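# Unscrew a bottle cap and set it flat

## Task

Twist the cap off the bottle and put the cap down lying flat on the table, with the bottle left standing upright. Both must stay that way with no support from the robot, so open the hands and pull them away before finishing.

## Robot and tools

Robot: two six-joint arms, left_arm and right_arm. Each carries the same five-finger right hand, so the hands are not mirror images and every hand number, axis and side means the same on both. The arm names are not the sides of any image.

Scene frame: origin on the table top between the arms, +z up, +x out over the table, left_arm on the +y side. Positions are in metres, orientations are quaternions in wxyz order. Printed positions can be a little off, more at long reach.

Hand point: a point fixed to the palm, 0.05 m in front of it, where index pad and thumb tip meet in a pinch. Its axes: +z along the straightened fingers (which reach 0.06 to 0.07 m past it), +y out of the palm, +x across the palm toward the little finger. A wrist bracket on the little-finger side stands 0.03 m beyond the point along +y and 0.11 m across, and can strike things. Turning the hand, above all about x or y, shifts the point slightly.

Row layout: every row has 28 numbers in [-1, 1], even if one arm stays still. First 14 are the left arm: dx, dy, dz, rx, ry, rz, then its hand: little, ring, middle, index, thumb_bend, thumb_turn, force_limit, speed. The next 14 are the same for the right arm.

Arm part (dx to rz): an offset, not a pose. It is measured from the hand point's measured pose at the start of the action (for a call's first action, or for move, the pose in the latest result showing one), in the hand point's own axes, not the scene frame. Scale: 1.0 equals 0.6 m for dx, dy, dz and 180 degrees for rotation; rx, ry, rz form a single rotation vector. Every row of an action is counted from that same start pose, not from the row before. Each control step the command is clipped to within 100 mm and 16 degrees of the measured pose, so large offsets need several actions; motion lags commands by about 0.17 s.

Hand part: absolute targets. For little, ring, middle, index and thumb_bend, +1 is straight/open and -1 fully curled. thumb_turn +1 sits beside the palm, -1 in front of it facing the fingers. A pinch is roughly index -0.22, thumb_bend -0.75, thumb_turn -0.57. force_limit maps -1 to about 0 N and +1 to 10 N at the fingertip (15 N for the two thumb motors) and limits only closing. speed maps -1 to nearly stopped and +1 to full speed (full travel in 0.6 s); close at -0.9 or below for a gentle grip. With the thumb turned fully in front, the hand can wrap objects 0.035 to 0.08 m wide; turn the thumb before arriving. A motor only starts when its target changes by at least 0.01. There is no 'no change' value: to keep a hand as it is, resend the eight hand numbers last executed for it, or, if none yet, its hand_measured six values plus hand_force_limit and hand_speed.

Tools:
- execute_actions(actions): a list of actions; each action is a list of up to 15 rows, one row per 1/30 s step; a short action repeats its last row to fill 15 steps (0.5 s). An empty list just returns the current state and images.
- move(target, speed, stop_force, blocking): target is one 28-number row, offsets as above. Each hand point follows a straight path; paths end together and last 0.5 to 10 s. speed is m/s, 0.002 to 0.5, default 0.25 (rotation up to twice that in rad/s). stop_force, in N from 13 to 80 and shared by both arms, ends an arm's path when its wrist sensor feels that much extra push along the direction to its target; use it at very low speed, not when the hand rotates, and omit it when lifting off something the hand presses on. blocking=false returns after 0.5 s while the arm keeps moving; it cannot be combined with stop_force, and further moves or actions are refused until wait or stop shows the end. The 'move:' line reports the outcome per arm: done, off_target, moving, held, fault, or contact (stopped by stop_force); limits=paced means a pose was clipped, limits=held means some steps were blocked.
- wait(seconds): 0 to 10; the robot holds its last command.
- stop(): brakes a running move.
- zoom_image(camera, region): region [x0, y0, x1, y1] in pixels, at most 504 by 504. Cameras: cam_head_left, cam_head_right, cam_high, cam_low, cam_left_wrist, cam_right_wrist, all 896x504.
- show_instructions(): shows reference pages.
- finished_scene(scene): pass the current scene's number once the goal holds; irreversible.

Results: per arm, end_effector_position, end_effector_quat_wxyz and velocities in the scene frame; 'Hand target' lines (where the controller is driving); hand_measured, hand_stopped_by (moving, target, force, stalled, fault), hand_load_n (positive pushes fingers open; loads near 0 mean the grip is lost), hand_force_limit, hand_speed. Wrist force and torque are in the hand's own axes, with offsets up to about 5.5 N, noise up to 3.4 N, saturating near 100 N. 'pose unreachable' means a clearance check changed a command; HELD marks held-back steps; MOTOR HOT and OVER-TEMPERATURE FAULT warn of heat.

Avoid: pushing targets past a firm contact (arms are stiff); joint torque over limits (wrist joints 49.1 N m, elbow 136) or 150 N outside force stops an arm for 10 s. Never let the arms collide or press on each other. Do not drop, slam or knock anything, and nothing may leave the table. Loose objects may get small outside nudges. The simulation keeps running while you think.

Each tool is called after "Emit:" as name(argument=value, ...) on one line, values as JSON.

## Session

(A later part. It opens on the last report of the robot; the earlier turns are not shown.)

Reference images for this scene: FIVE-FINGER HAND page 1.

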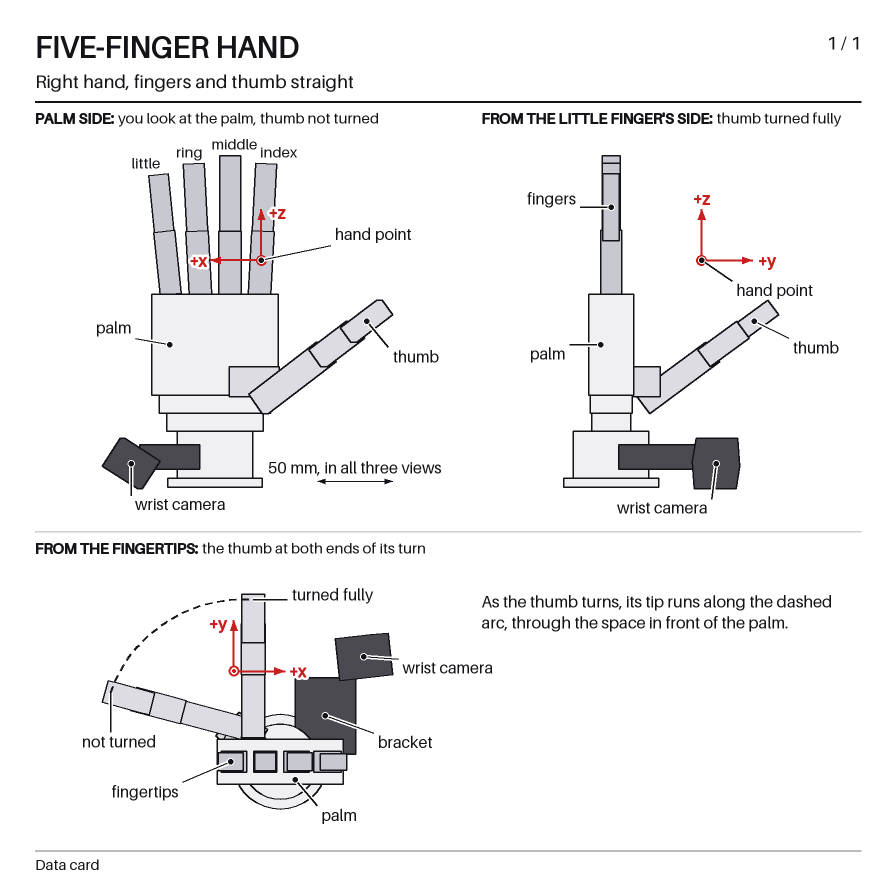

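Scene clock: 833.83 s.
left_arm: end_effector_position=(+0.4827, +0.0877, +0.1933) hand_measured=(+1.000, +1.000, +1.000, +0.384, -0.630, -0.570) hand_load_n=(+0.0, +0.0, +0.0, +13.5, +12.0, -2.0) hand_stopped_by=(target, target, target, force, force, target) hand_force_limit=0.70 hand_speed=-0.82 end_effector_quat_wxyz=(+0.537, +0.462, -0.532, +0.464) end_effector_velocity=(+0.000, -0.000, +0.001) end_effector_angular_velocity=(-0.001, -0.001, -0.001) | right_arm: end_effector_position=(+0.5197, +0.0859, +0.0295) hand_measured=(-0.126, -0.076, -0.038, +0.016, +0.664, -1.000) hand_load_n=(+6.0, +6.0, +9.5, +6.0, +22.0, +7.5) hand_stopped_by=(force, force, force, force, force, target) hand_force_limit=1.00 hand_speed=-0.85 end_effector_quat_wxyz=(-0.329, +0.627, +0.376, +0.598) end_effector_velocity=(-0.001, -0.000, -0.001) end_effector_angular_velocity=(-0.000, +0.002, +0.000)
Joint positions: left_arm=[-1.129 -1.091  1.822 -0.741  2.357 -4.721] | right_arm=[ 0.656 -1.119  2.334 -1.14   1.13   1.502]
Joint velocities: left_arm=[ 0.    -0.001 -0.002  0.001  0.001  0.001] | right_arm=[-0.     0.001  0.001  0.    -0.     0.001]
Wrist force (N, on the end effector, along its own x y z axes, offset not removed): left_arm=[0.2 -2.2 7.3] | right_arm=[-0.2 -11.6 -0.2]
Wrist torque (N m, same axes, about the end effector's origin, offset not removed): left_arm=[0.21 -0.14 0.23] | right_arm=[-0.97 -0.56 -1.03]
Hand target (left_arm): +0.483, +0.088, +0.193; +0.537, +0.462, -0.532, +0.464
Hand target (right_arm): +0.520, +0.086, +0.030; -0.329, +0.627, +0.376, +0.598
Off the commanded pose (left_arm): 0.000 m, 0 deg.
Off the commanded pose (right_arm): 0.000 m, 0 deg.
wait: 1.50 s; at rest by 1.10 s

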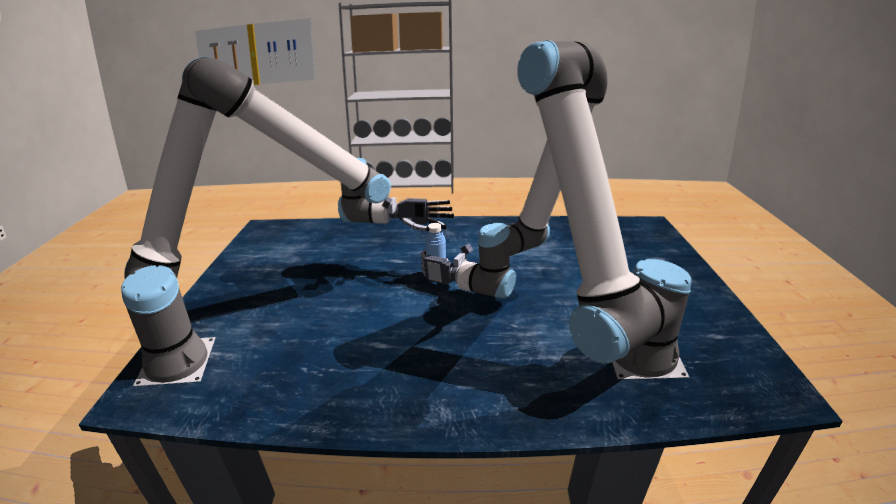

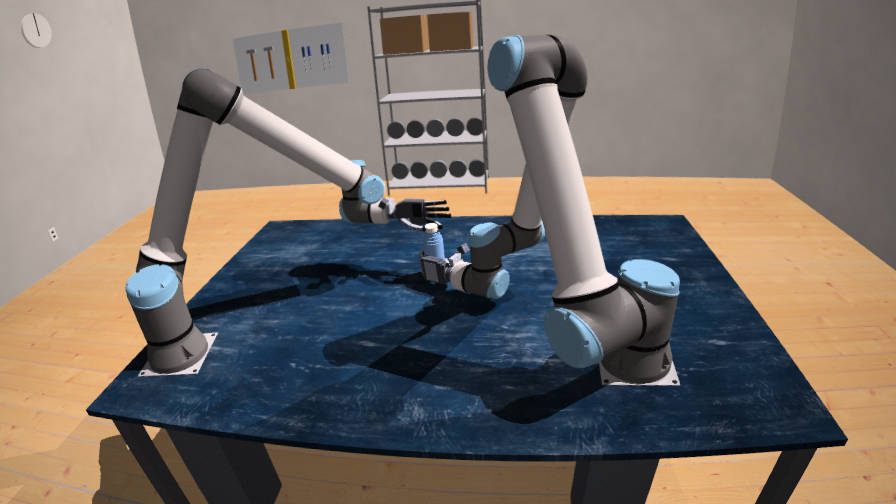

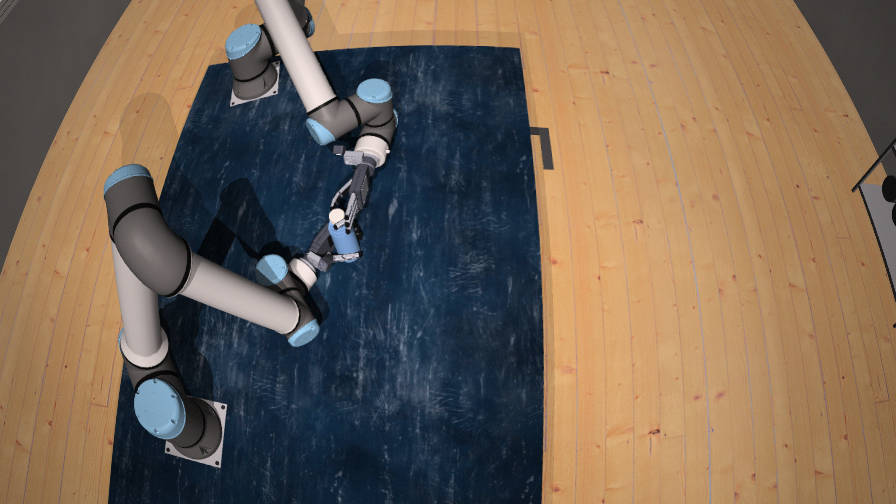

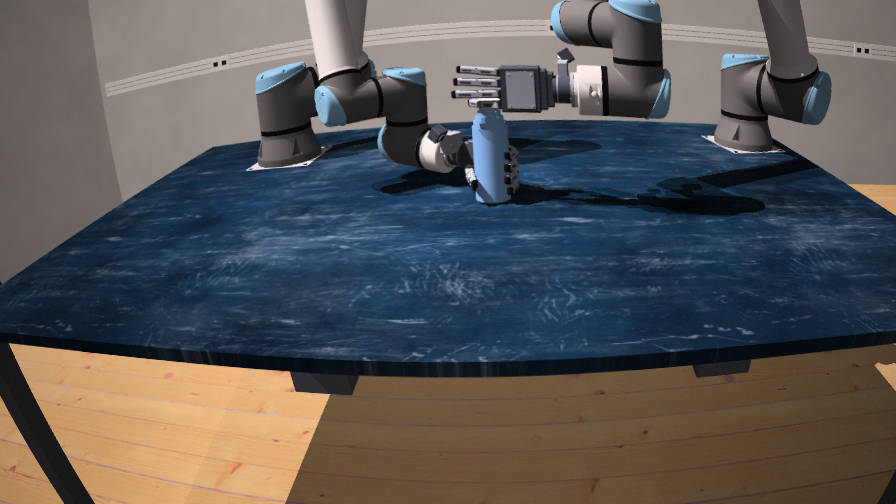

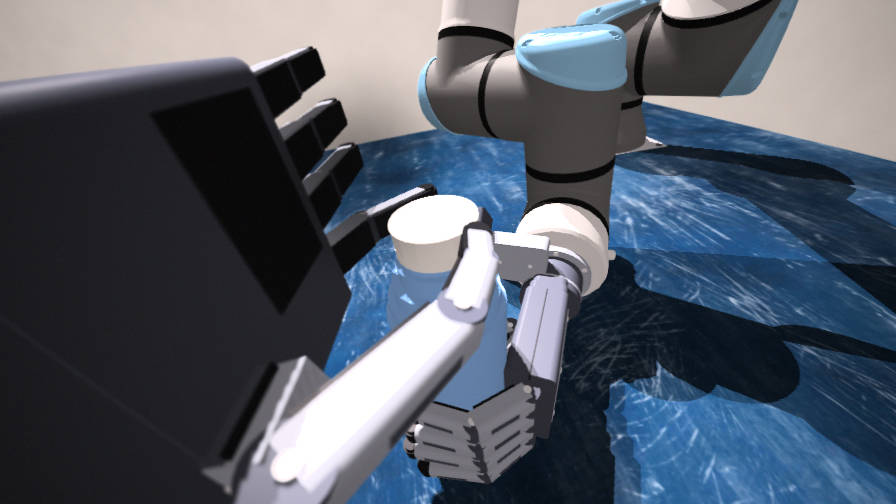

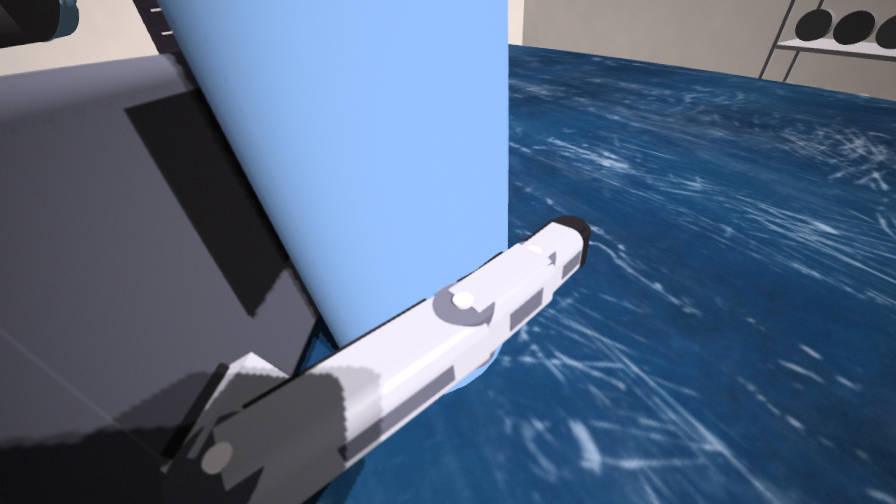

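Emit:
move(target=[0.0006,0.009,0.0173,0.189,0,0,1,1,1,-0.55,-0.9,-0.57,0.7,-0.82,0,0,0,0,0,0,-1,-1,-1,-0.98,-0.4,-1,1,-0.85], speed=0.3)

Emit:
move(target=[0.0006,0.009,0.0173,0.189,0,0,1,1,1,-0.55,-0.9,-0.57,0.7,-0.82,0,0,0,0,0,0,-1,-1,-1,-0.98,-0.4,-1,1,-0.85], speed=0.3)

Scene clock: 844.20 s.
left_arm: end_effector_position=(+0.4757, +0.0783, +0.1939) hand_measured=(+1.000, +1.000, +1.000, +0.386, -0.630, -0.570) hand_load_n=(+0.0, +0.0, +0.0, +15.0, +10.5, -1.5) hand_stopped_by=(target, target, target, force, force, target) hand_force_limit=0.70 hand_speed=-0.82 end_effector_quat_wxyz=(+0.379, +0.598, -0.374, +0.599) end_effector_velocity=(-0.000, -0.001, -0.001) end_effector_angular_velocity=(+0.001, -0.000, +0.014) | right_arm: end_effector_position=(+0.5197, +0.0859, +0.0295) hand_measured=(-0.126, -0.076, -0.038, +0.016, +0.664, -1.000) hand_load_n=(+5.5, +5.5, +9.5, +6.5, +22.0, +7.5) hand_stopped_by=(force, force, force, force, force, target) hand_force_limit=1.00 hand_speed=-0.85 end_effector_quat_wxyz=(-0.329, +0.627, +0.376, +0.598) end_effector_velocity=(+0.001, +0.000, -0.000) end_effector_angular_velocity=(+0.001, +0.002, -0.001)
Joint positions: left_arm=[-1.35  -1.247  2.07  -0.827  1.544 -4.718] | right_arm=[ 0.656 -1.119  2.334 -1.14   1.13   1.502]
Joint velocities: left_arm=[-0.007 -0.001  0.002 -0.001 -0.021  0.001] | right_arm=[ 0.     0.001 -0.001 -0.     0.001  0.002]
Wrist force (N, on the end effector, along its own x y z axes, offset not removed): left_arm=[4.8 -4.3 0.1] | right_arm=[-0.5 -8.1 -8.2]
Wrist torque (N m, same axes, about the end effector's origin, offset not removed): left_arm=[0.69 -0.47 0.52] | right_arm=[0.46 0.66 -1.34]
Hand target (left_arm): +0.476, +0.078, +0.194; +0.379, +0.599, -0.373, +0.599
Hand target (right_arm): +0.520, +0.086, +0.030; -0.329, +0.627, +0.376, +0.598
Off the commanded pose (left_arm): 0.000 m, 0 deg.
Off the commanded pose (right_arm): 0.000 m, 0 deg.
move: done

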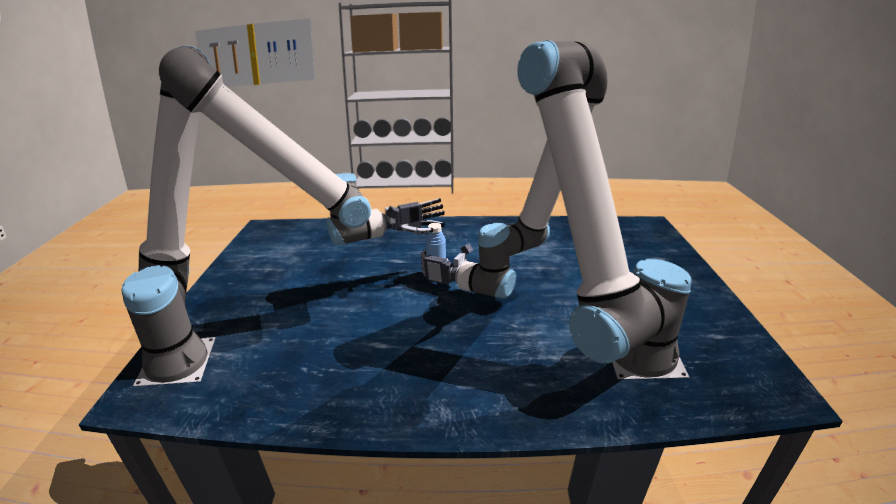

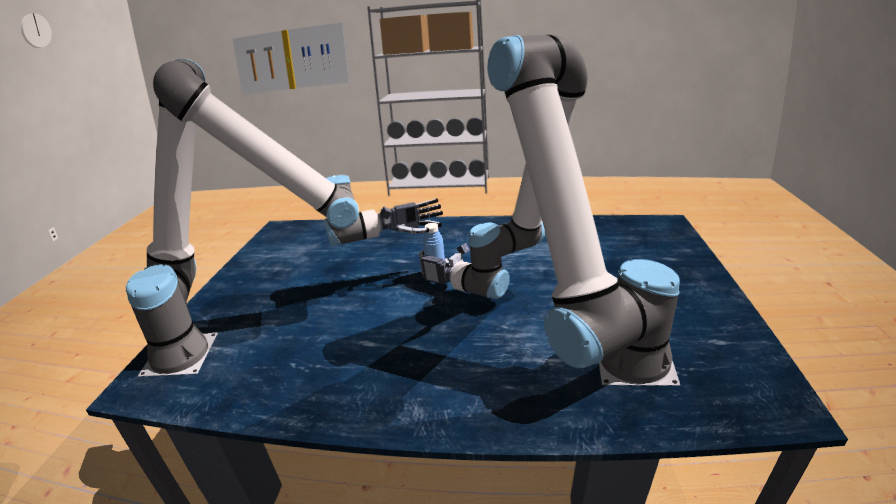

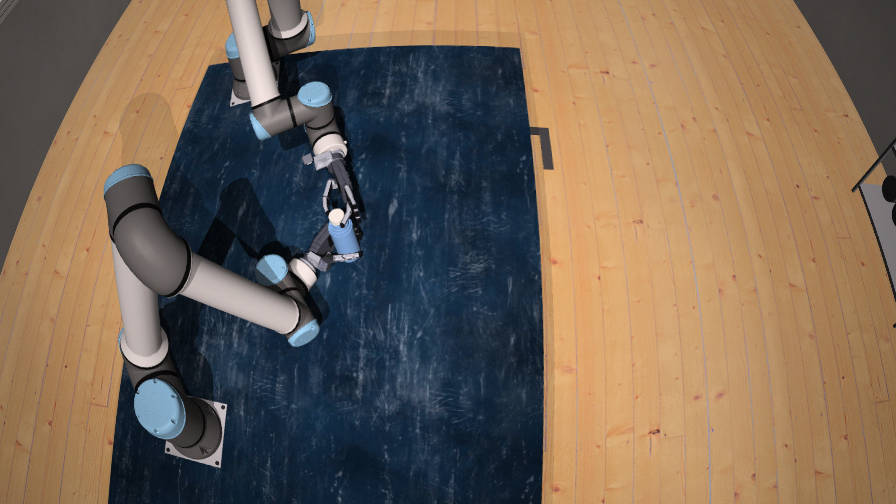

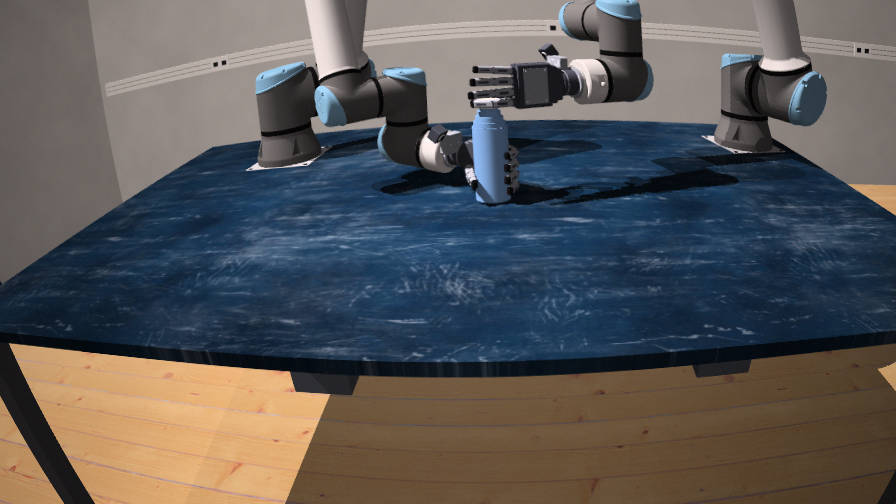

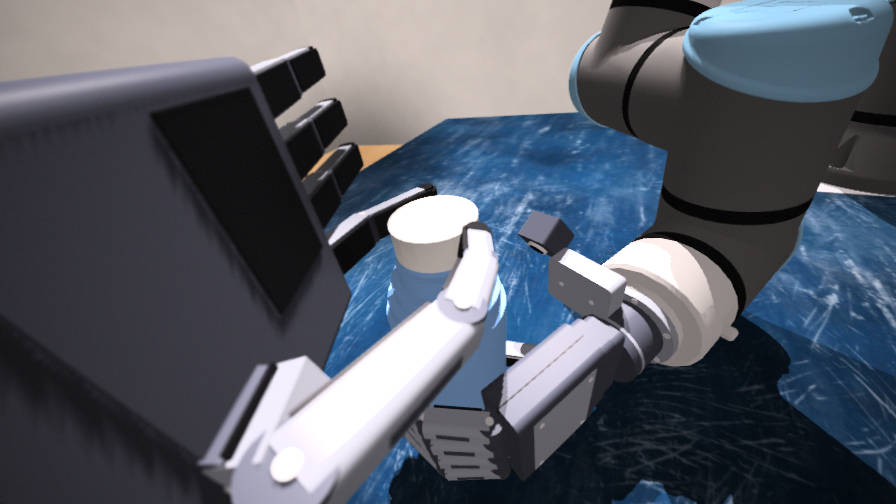

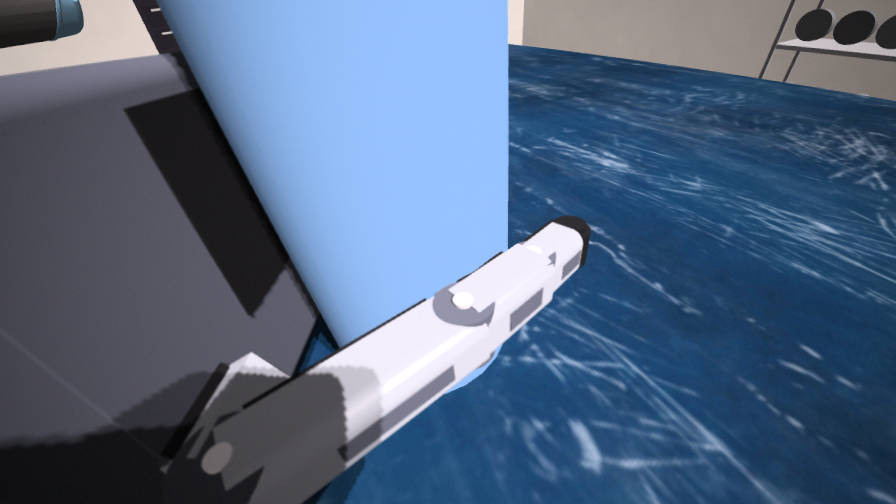

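Scene clock: 845.77 s.
left_arm: end_effector_position=(+0.4750, +0.0667, +0.1942) hand_measured=(+1.000, +1.000, +1.000, +0.386, -0.630, -0.570) hand_load_n=(+0.0, +0.0, +0.0, +13.0, +12.0, -2.0) hand_stopped_by=(target, target, target, force, force, target) hand_force_limit=0.70 hand_speed=-0.82 end_effector_quat_wxyz=(+0.188, +0.683, -0.182, +0.682) end_effector_velocity=(+0.001, +0.001, -0.000) end_effector_angular_velocity=(+0.000, -0.000, +0.015) | right_arm: end_effector_position=(+0.5197, +0.0859, +0.0295) hand_measured=(-0.126, -0.076, -0.038, +0.016, +0.664, -1.000) hand_load_n=(+2.0, +4.0, +9.5, +8.0, +22.0, +11.0) hand_stopped_by=(force, force, force, force, force, target) hand_force_limit=1.00 hand_speed=-0.85 end_effector_quat_wxyz=(-0.329, +0.627, +0.376, +0.598) end_effector_velocity=(-0.001, -0.000, +0.001) end_effector_angular_velocity=(-0.000, -0.000, +0.001)
Joint positions: left_arm=[-1.623 -1.247  2.066 -0.821  0.678 -4.719] | right_arm=[ 0.656 -1.119  2.334 -1.14   1.13   1.502]
Joint velocities: left_arm=[-0.003  0.002 -0.003  0.001 -0.019  0.   ] | right_arm=[-0.    -0.002  0.001  0.    -0.001 -0.   ]
Wrist force (N, on the end effector, along its own x y z axes, offset not removed): left_arm=[1.0 -5.5 6.8] | right_arm=[-0.6 -5.6 3.6]
Wrist torque (N m, same axes, about the end effector's origin, offset not removed): left_arm=[-0.43 -0.30 0.10] | right_arm=[-0.64 0.08 -0.64]
Hand target (left_arm): +0.475, +0.067, +0.194; +0.188, +0.683, -0.182, +0.682
Hand target (right_arm): +0.520, +0.086, +0.030; -0.329, +0.627, +0.376, +0.598
Off the commanded pose (left_arm): 0.000 m, 0 deg.
Off the commanded pose (right_arm): 0.000 m, 0 deg.
move: done

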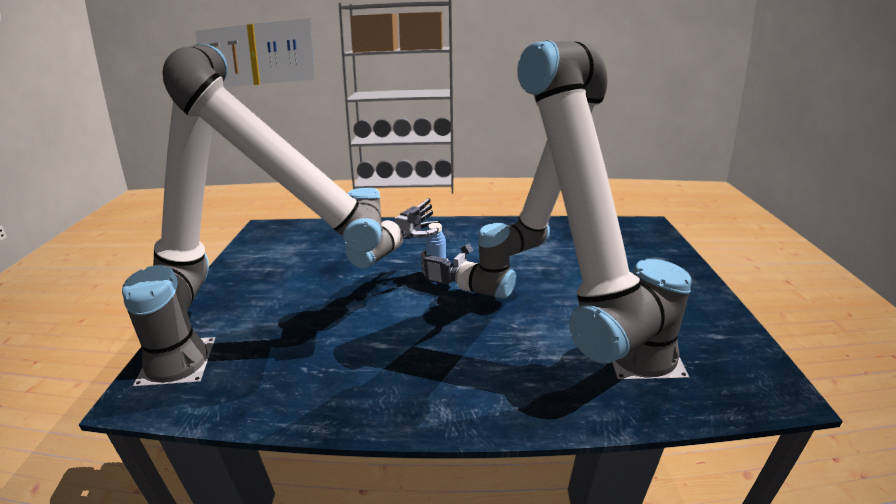

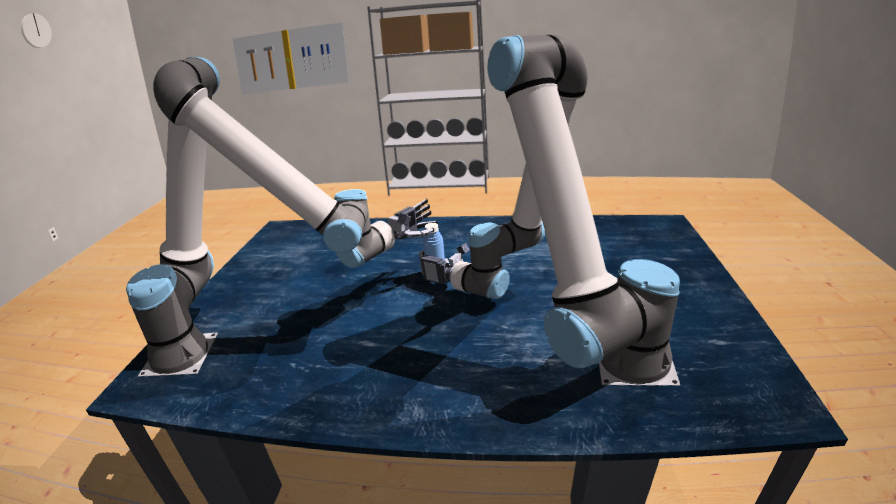

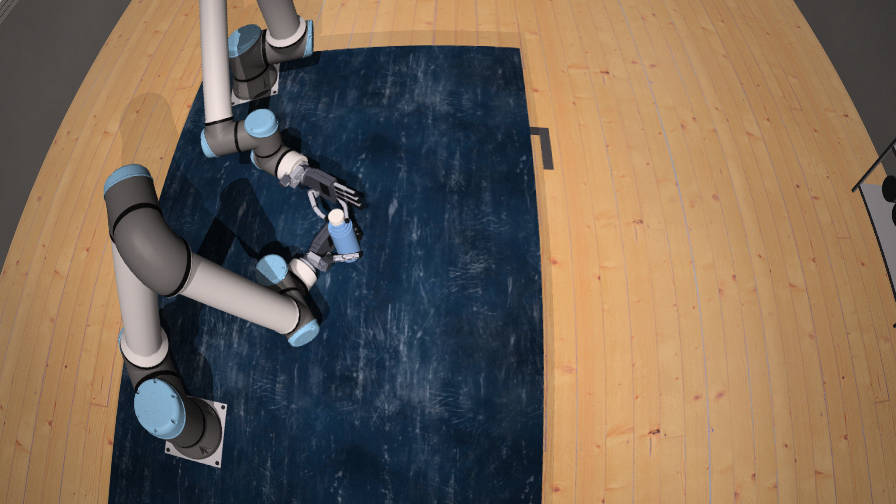

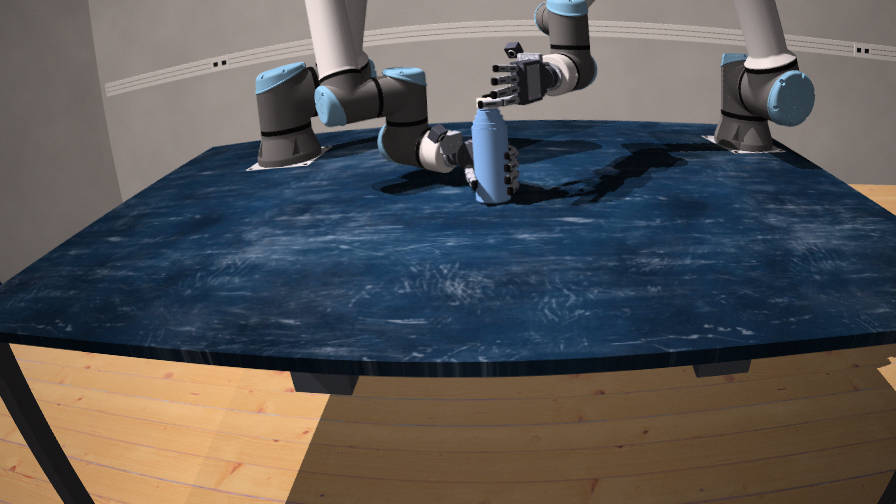

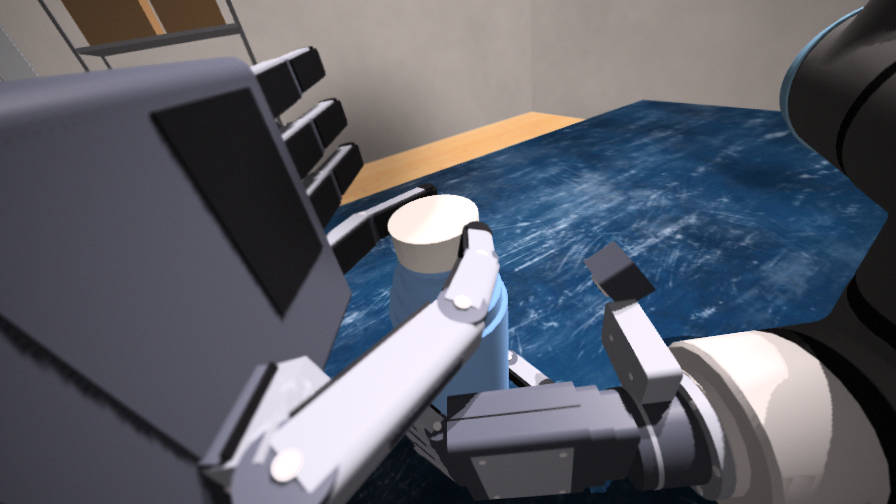

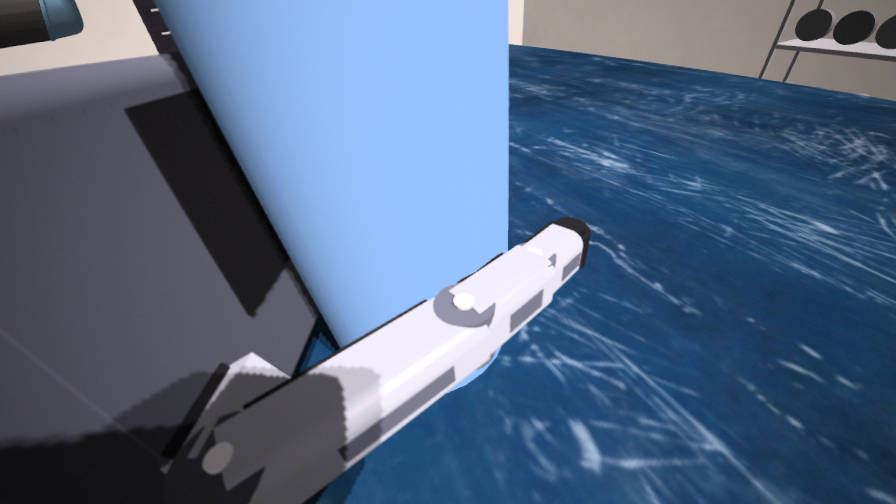

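Emit:
execute_actions(actions=[[[0,0,0,0,0,0,1,1,1,0.6,-0.4,-0.57,1,1,0,0,0,0,0,0,-1,-1,-1,-0.98,-0.4,-1,1,-0.85]]])

Emit:
move(target=[0.001,-0.0371,-0.0072,-0.378,0,0,1,1,1,0.6,-0.4,-0.57,1,1,0,0,0,0,0,0,-1,-1,-1,-0.98,-0.4,-1,1,-0.85], speed=0.5)

Scene clock: 855.63 s.
left_arm: end_effector_position=(+0.4749, +0.0667, +0.1942) hand_measured=(+1.000, +1.000, +1.000, +0.600, -0.400, -0.570) hand_load_n=(+0.0, +0.0, +0.0, +0.0, +0.0, +0.0) hand_stopped_by=(target, target, target, target, target, target) hand_force_limit=1.00 hand_speed=1.00 end_effector_quat_wxyz=(+0.188, +0.683, -0.182, +0.682) end_effector_velocity=(+0.001, +0.000, +0.000) end_effector_angular_velocity=(-0.001, -0.001, +0.002) | right_arm: end_effector_position=(+0.5197, +0.0859, +0.0295) hand_measured=(-0.126, -0.076, -0.038, +0.016, +0.664, -1.000) hand_load_n=(+4.5, +5.5, +10.0, +7.5, +21.0, +9.0) hand_stopped_by=(force, force, force, force, force, target) hand_force_limit=1.00 hand_speed=-0.85 end_effector_quat_wxyz=(-0.329, +0.627, +0.376, +0.598) end_effector_velocity=(-0.000, +0.000, -0.001) end_effector_angular_velocity=(-0.000, +0.001, +0.001)
Joint positions: left_arm=[-1.624 -1.247  2.066 -0.821  0.678 -4.719] | right_arm=[ 0.656 -1.119  2.334 -1.14   1.13   1.502]
Joint velocities: left_arm=[ 0.001  0.     0.    -0.002 -0.001  0.001] | right_arm=[-0.     0.001  0.    -0.    -0.001  0.001]
Wrist force (N, on the end effector, along its own x y z axes, offset not removed): left_arm=[1.0 -1.6 0.2] | right_arm=[3.6 -7.5 -1.7]
Wrist torque (N m, same axes, about the end effector's origin, offset not removed): left_arm=[-0.09 -0.22 0.23] | right_arm=[-1.02 -0.27 -0.43]
Hand target (left_arm): +0.475, +0.067, +0.194; +0.188, +0.683, -0.182, +0.682
Hand target (right_arm): +0.520, +0.086, +0.029; -0.329, +0.627, +0.376, +0.598
Off the commanded pose (left_arm): 0.000 m, 0 deg.
Off the commanded pose (right_arm): 0.000 m, 0 deg.
Step readings (end_effector_position):
0: left_arm (+0.4751, +0.0667, +0.1942) | right_arm (+0.5197, +0.0859, +0.0295)
1: left_arm (+0.4751, +0.0667, +0.1942) | right_arm (+0.5197, +0.0859, +0.0295)
2: left_arm (+0.4751, +0.0667, +0.1942) | right_arm (+0.5197, +0.0859, +0.0295)
4: left_arm (+0.4749, +0.0666, +0.1942) | right_arm (+0.5197, +0.0859, +0.0295)
8: left_arm (+0.4748, +0.0666, +0.1942) | right_arm (+0.5197, +0.0859, +0.0295)
15: end_effector_position above

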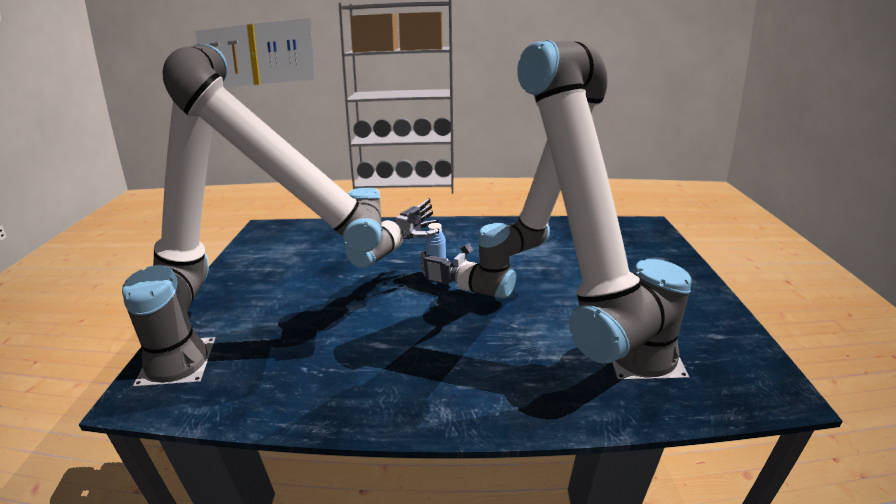

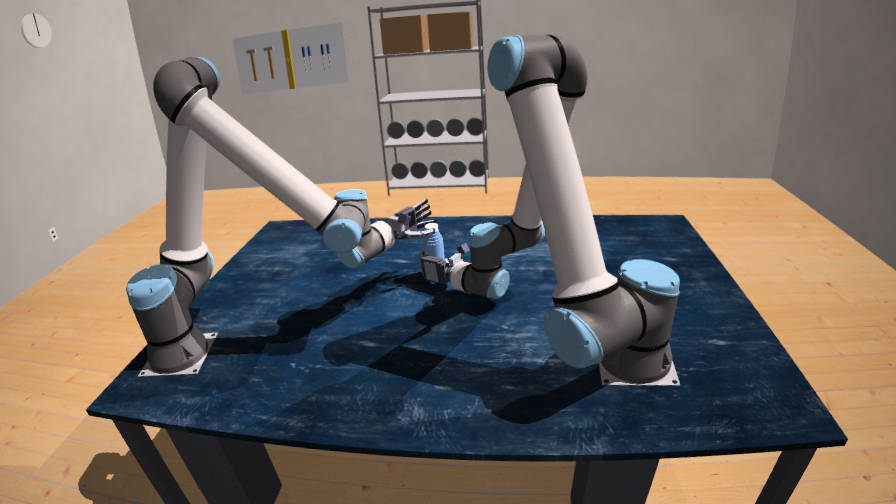

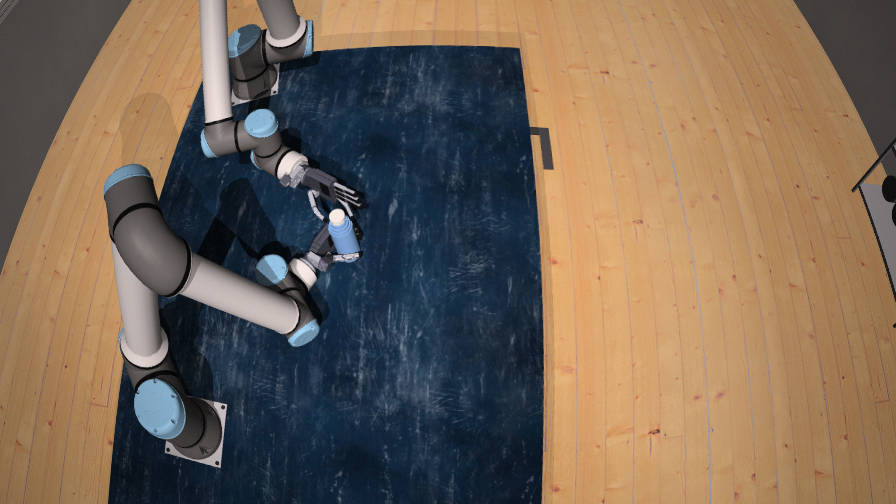

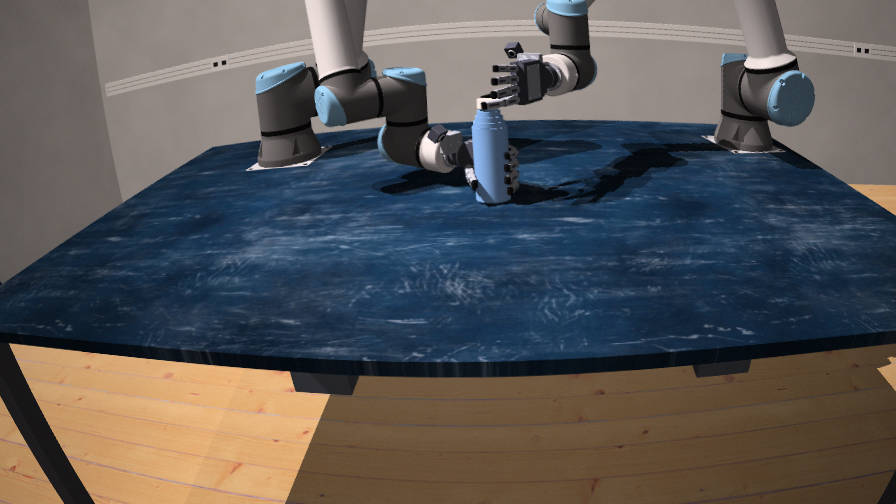

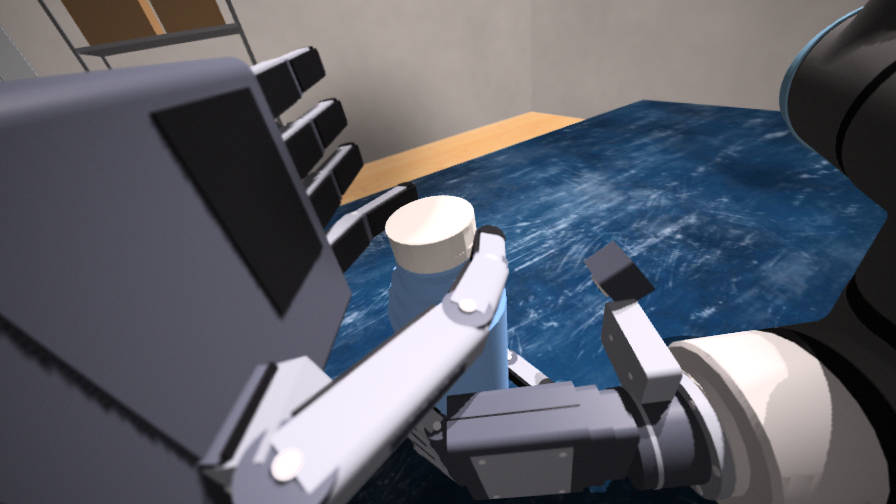

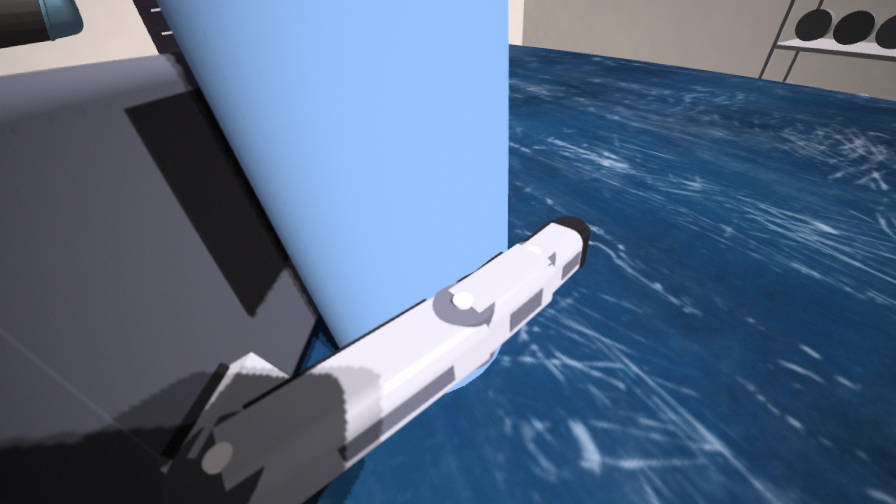

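Scene clock: 857.53 s.
left_arm: end_effector_position=(+0.4829, +0.0880, +0.1945) hand_measured=(+1.000, +1.000, +1.000, +0.600, -0.400, -0.570) hand_load_n=(+0.0, +0.0, +0.0, +0.0, +0.0, +0.0) hand_stopped_by=(target, target, target, target, target, target) hand_force_limit=1.00 hand_speed=1.00 end_effector_quat_wxyz=(+0.537, +0.461, -0.533, +0.463) end_effector_velocity=(-0.001, -0.000, -0.000) end_effector_angular_velocity=(+0.003, +0.002, -0.011) | right_arm: end_effector_position=(+0.5197, +0.0859, +0.0295) hand_measured=(-0.126, -0.076, -0.038, +0.016, +0.664, -1.000) hand_load_n=(+4.5, +5.5, +10.0, +7.5, +21.0, +9.0) hand_stopped_by=(force, force, force, force, force, target) hand_force_limit=1.00 hand_speed=-0.85 end_effector_quat_wxyz=(-0.329, +0.627, +0.376, +0.598) end_effector_velocity=(+0.000, +0.000, -0.001) end_effector_angular_velocity=(-0.001, +0.001, +0.001)
Joint positions: left_arm=[-1.128 -1.091  1.821 -0.738  2.359 -4.721] | right_arm=[ 0.656 -1.119  2.334 -1.14   1.13   1.502]
Joint velocities: left_arm=[ 0.001  0.003 -0.007  0.007  0.012  0.   ] | right_arm=[-0.     0.002 -0.001 -0.    -0.001 -0.   ]
Wrist force (N, on the end effector, along its own x y z axes, offset not removed): left_arm=[4.7 1.8 -0.8] | right_arm=[0.0 -2.2 -3.3]
Wrist torque (N m, same axes, about the end effector's origin, offset not removed): left_arm=[0.32 -0.74 0.37] | right_arm=[0.08 0.11 -0.21]
Hand target (left_arm): +0.483, +0.088, +0.195; +0.537, +0.461, -0.533, +0.463
Hand target (right_arm): +0.520, +0.086, +0.030; -0.329, +0.627, +0.376, +0.598
Off the commanded pose (left_arm): 0.000 m, 0 deg.
Off the commanded pose (right_arm): 0.000 m, 0 deg.
move: done

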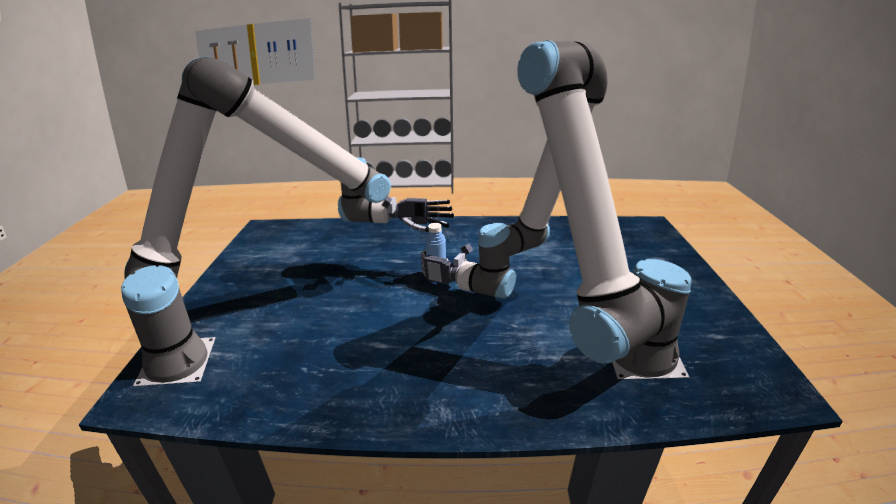

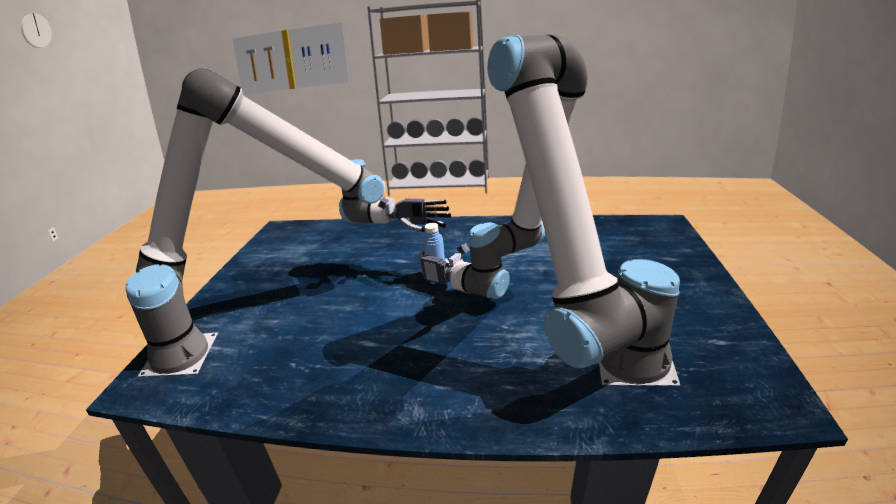

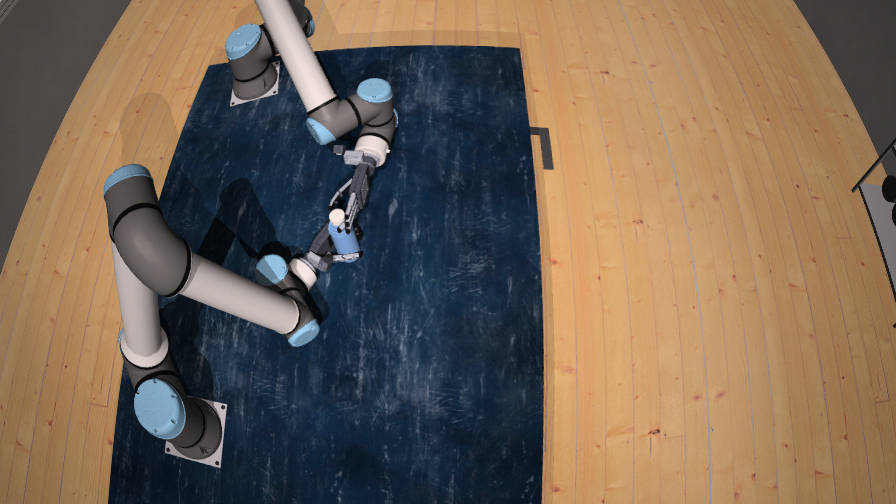

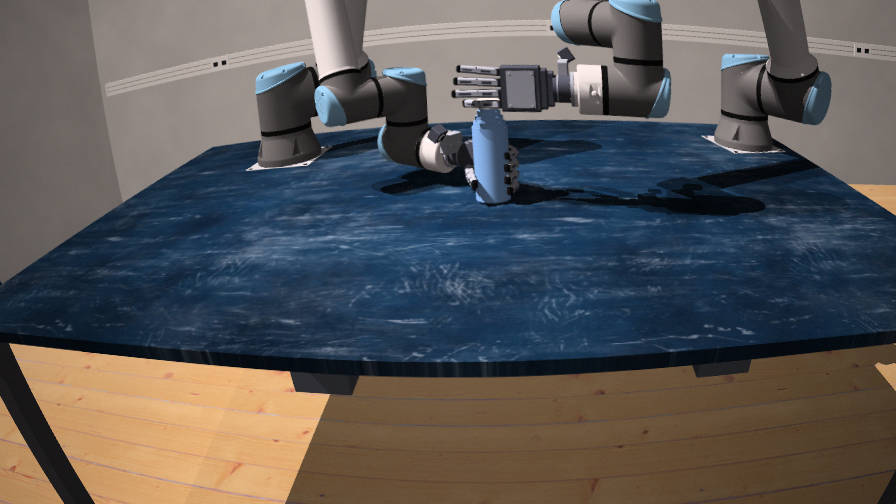

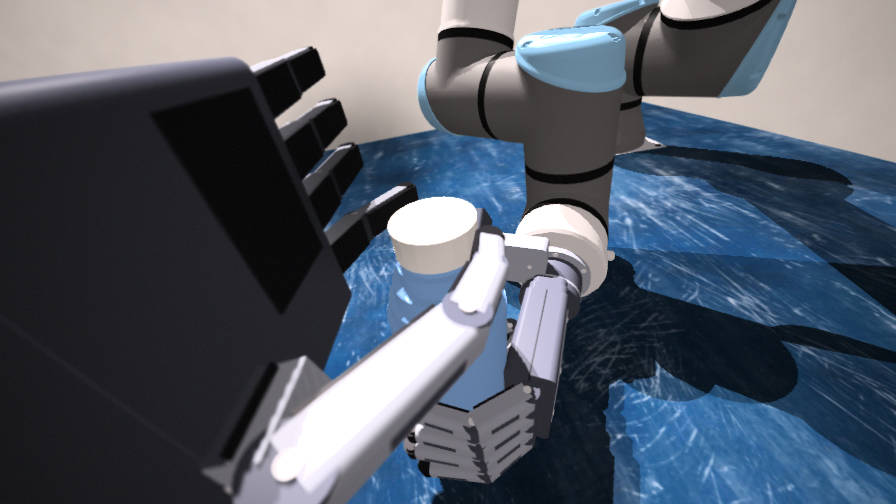

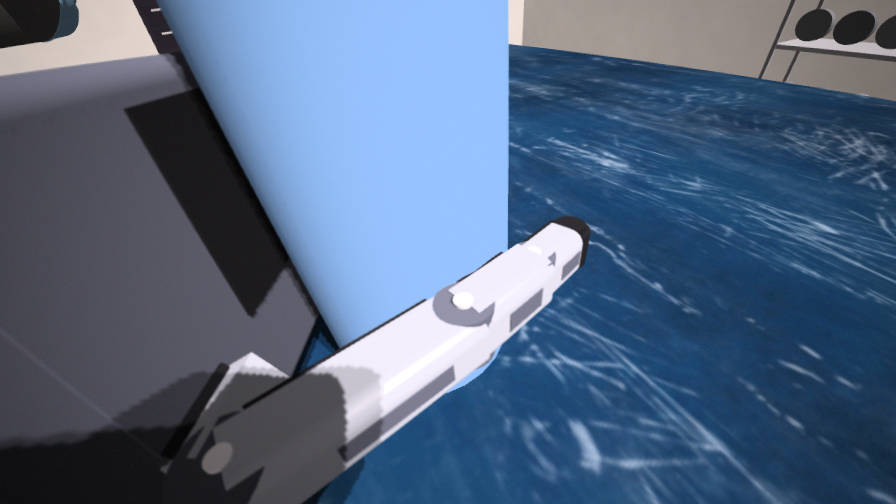

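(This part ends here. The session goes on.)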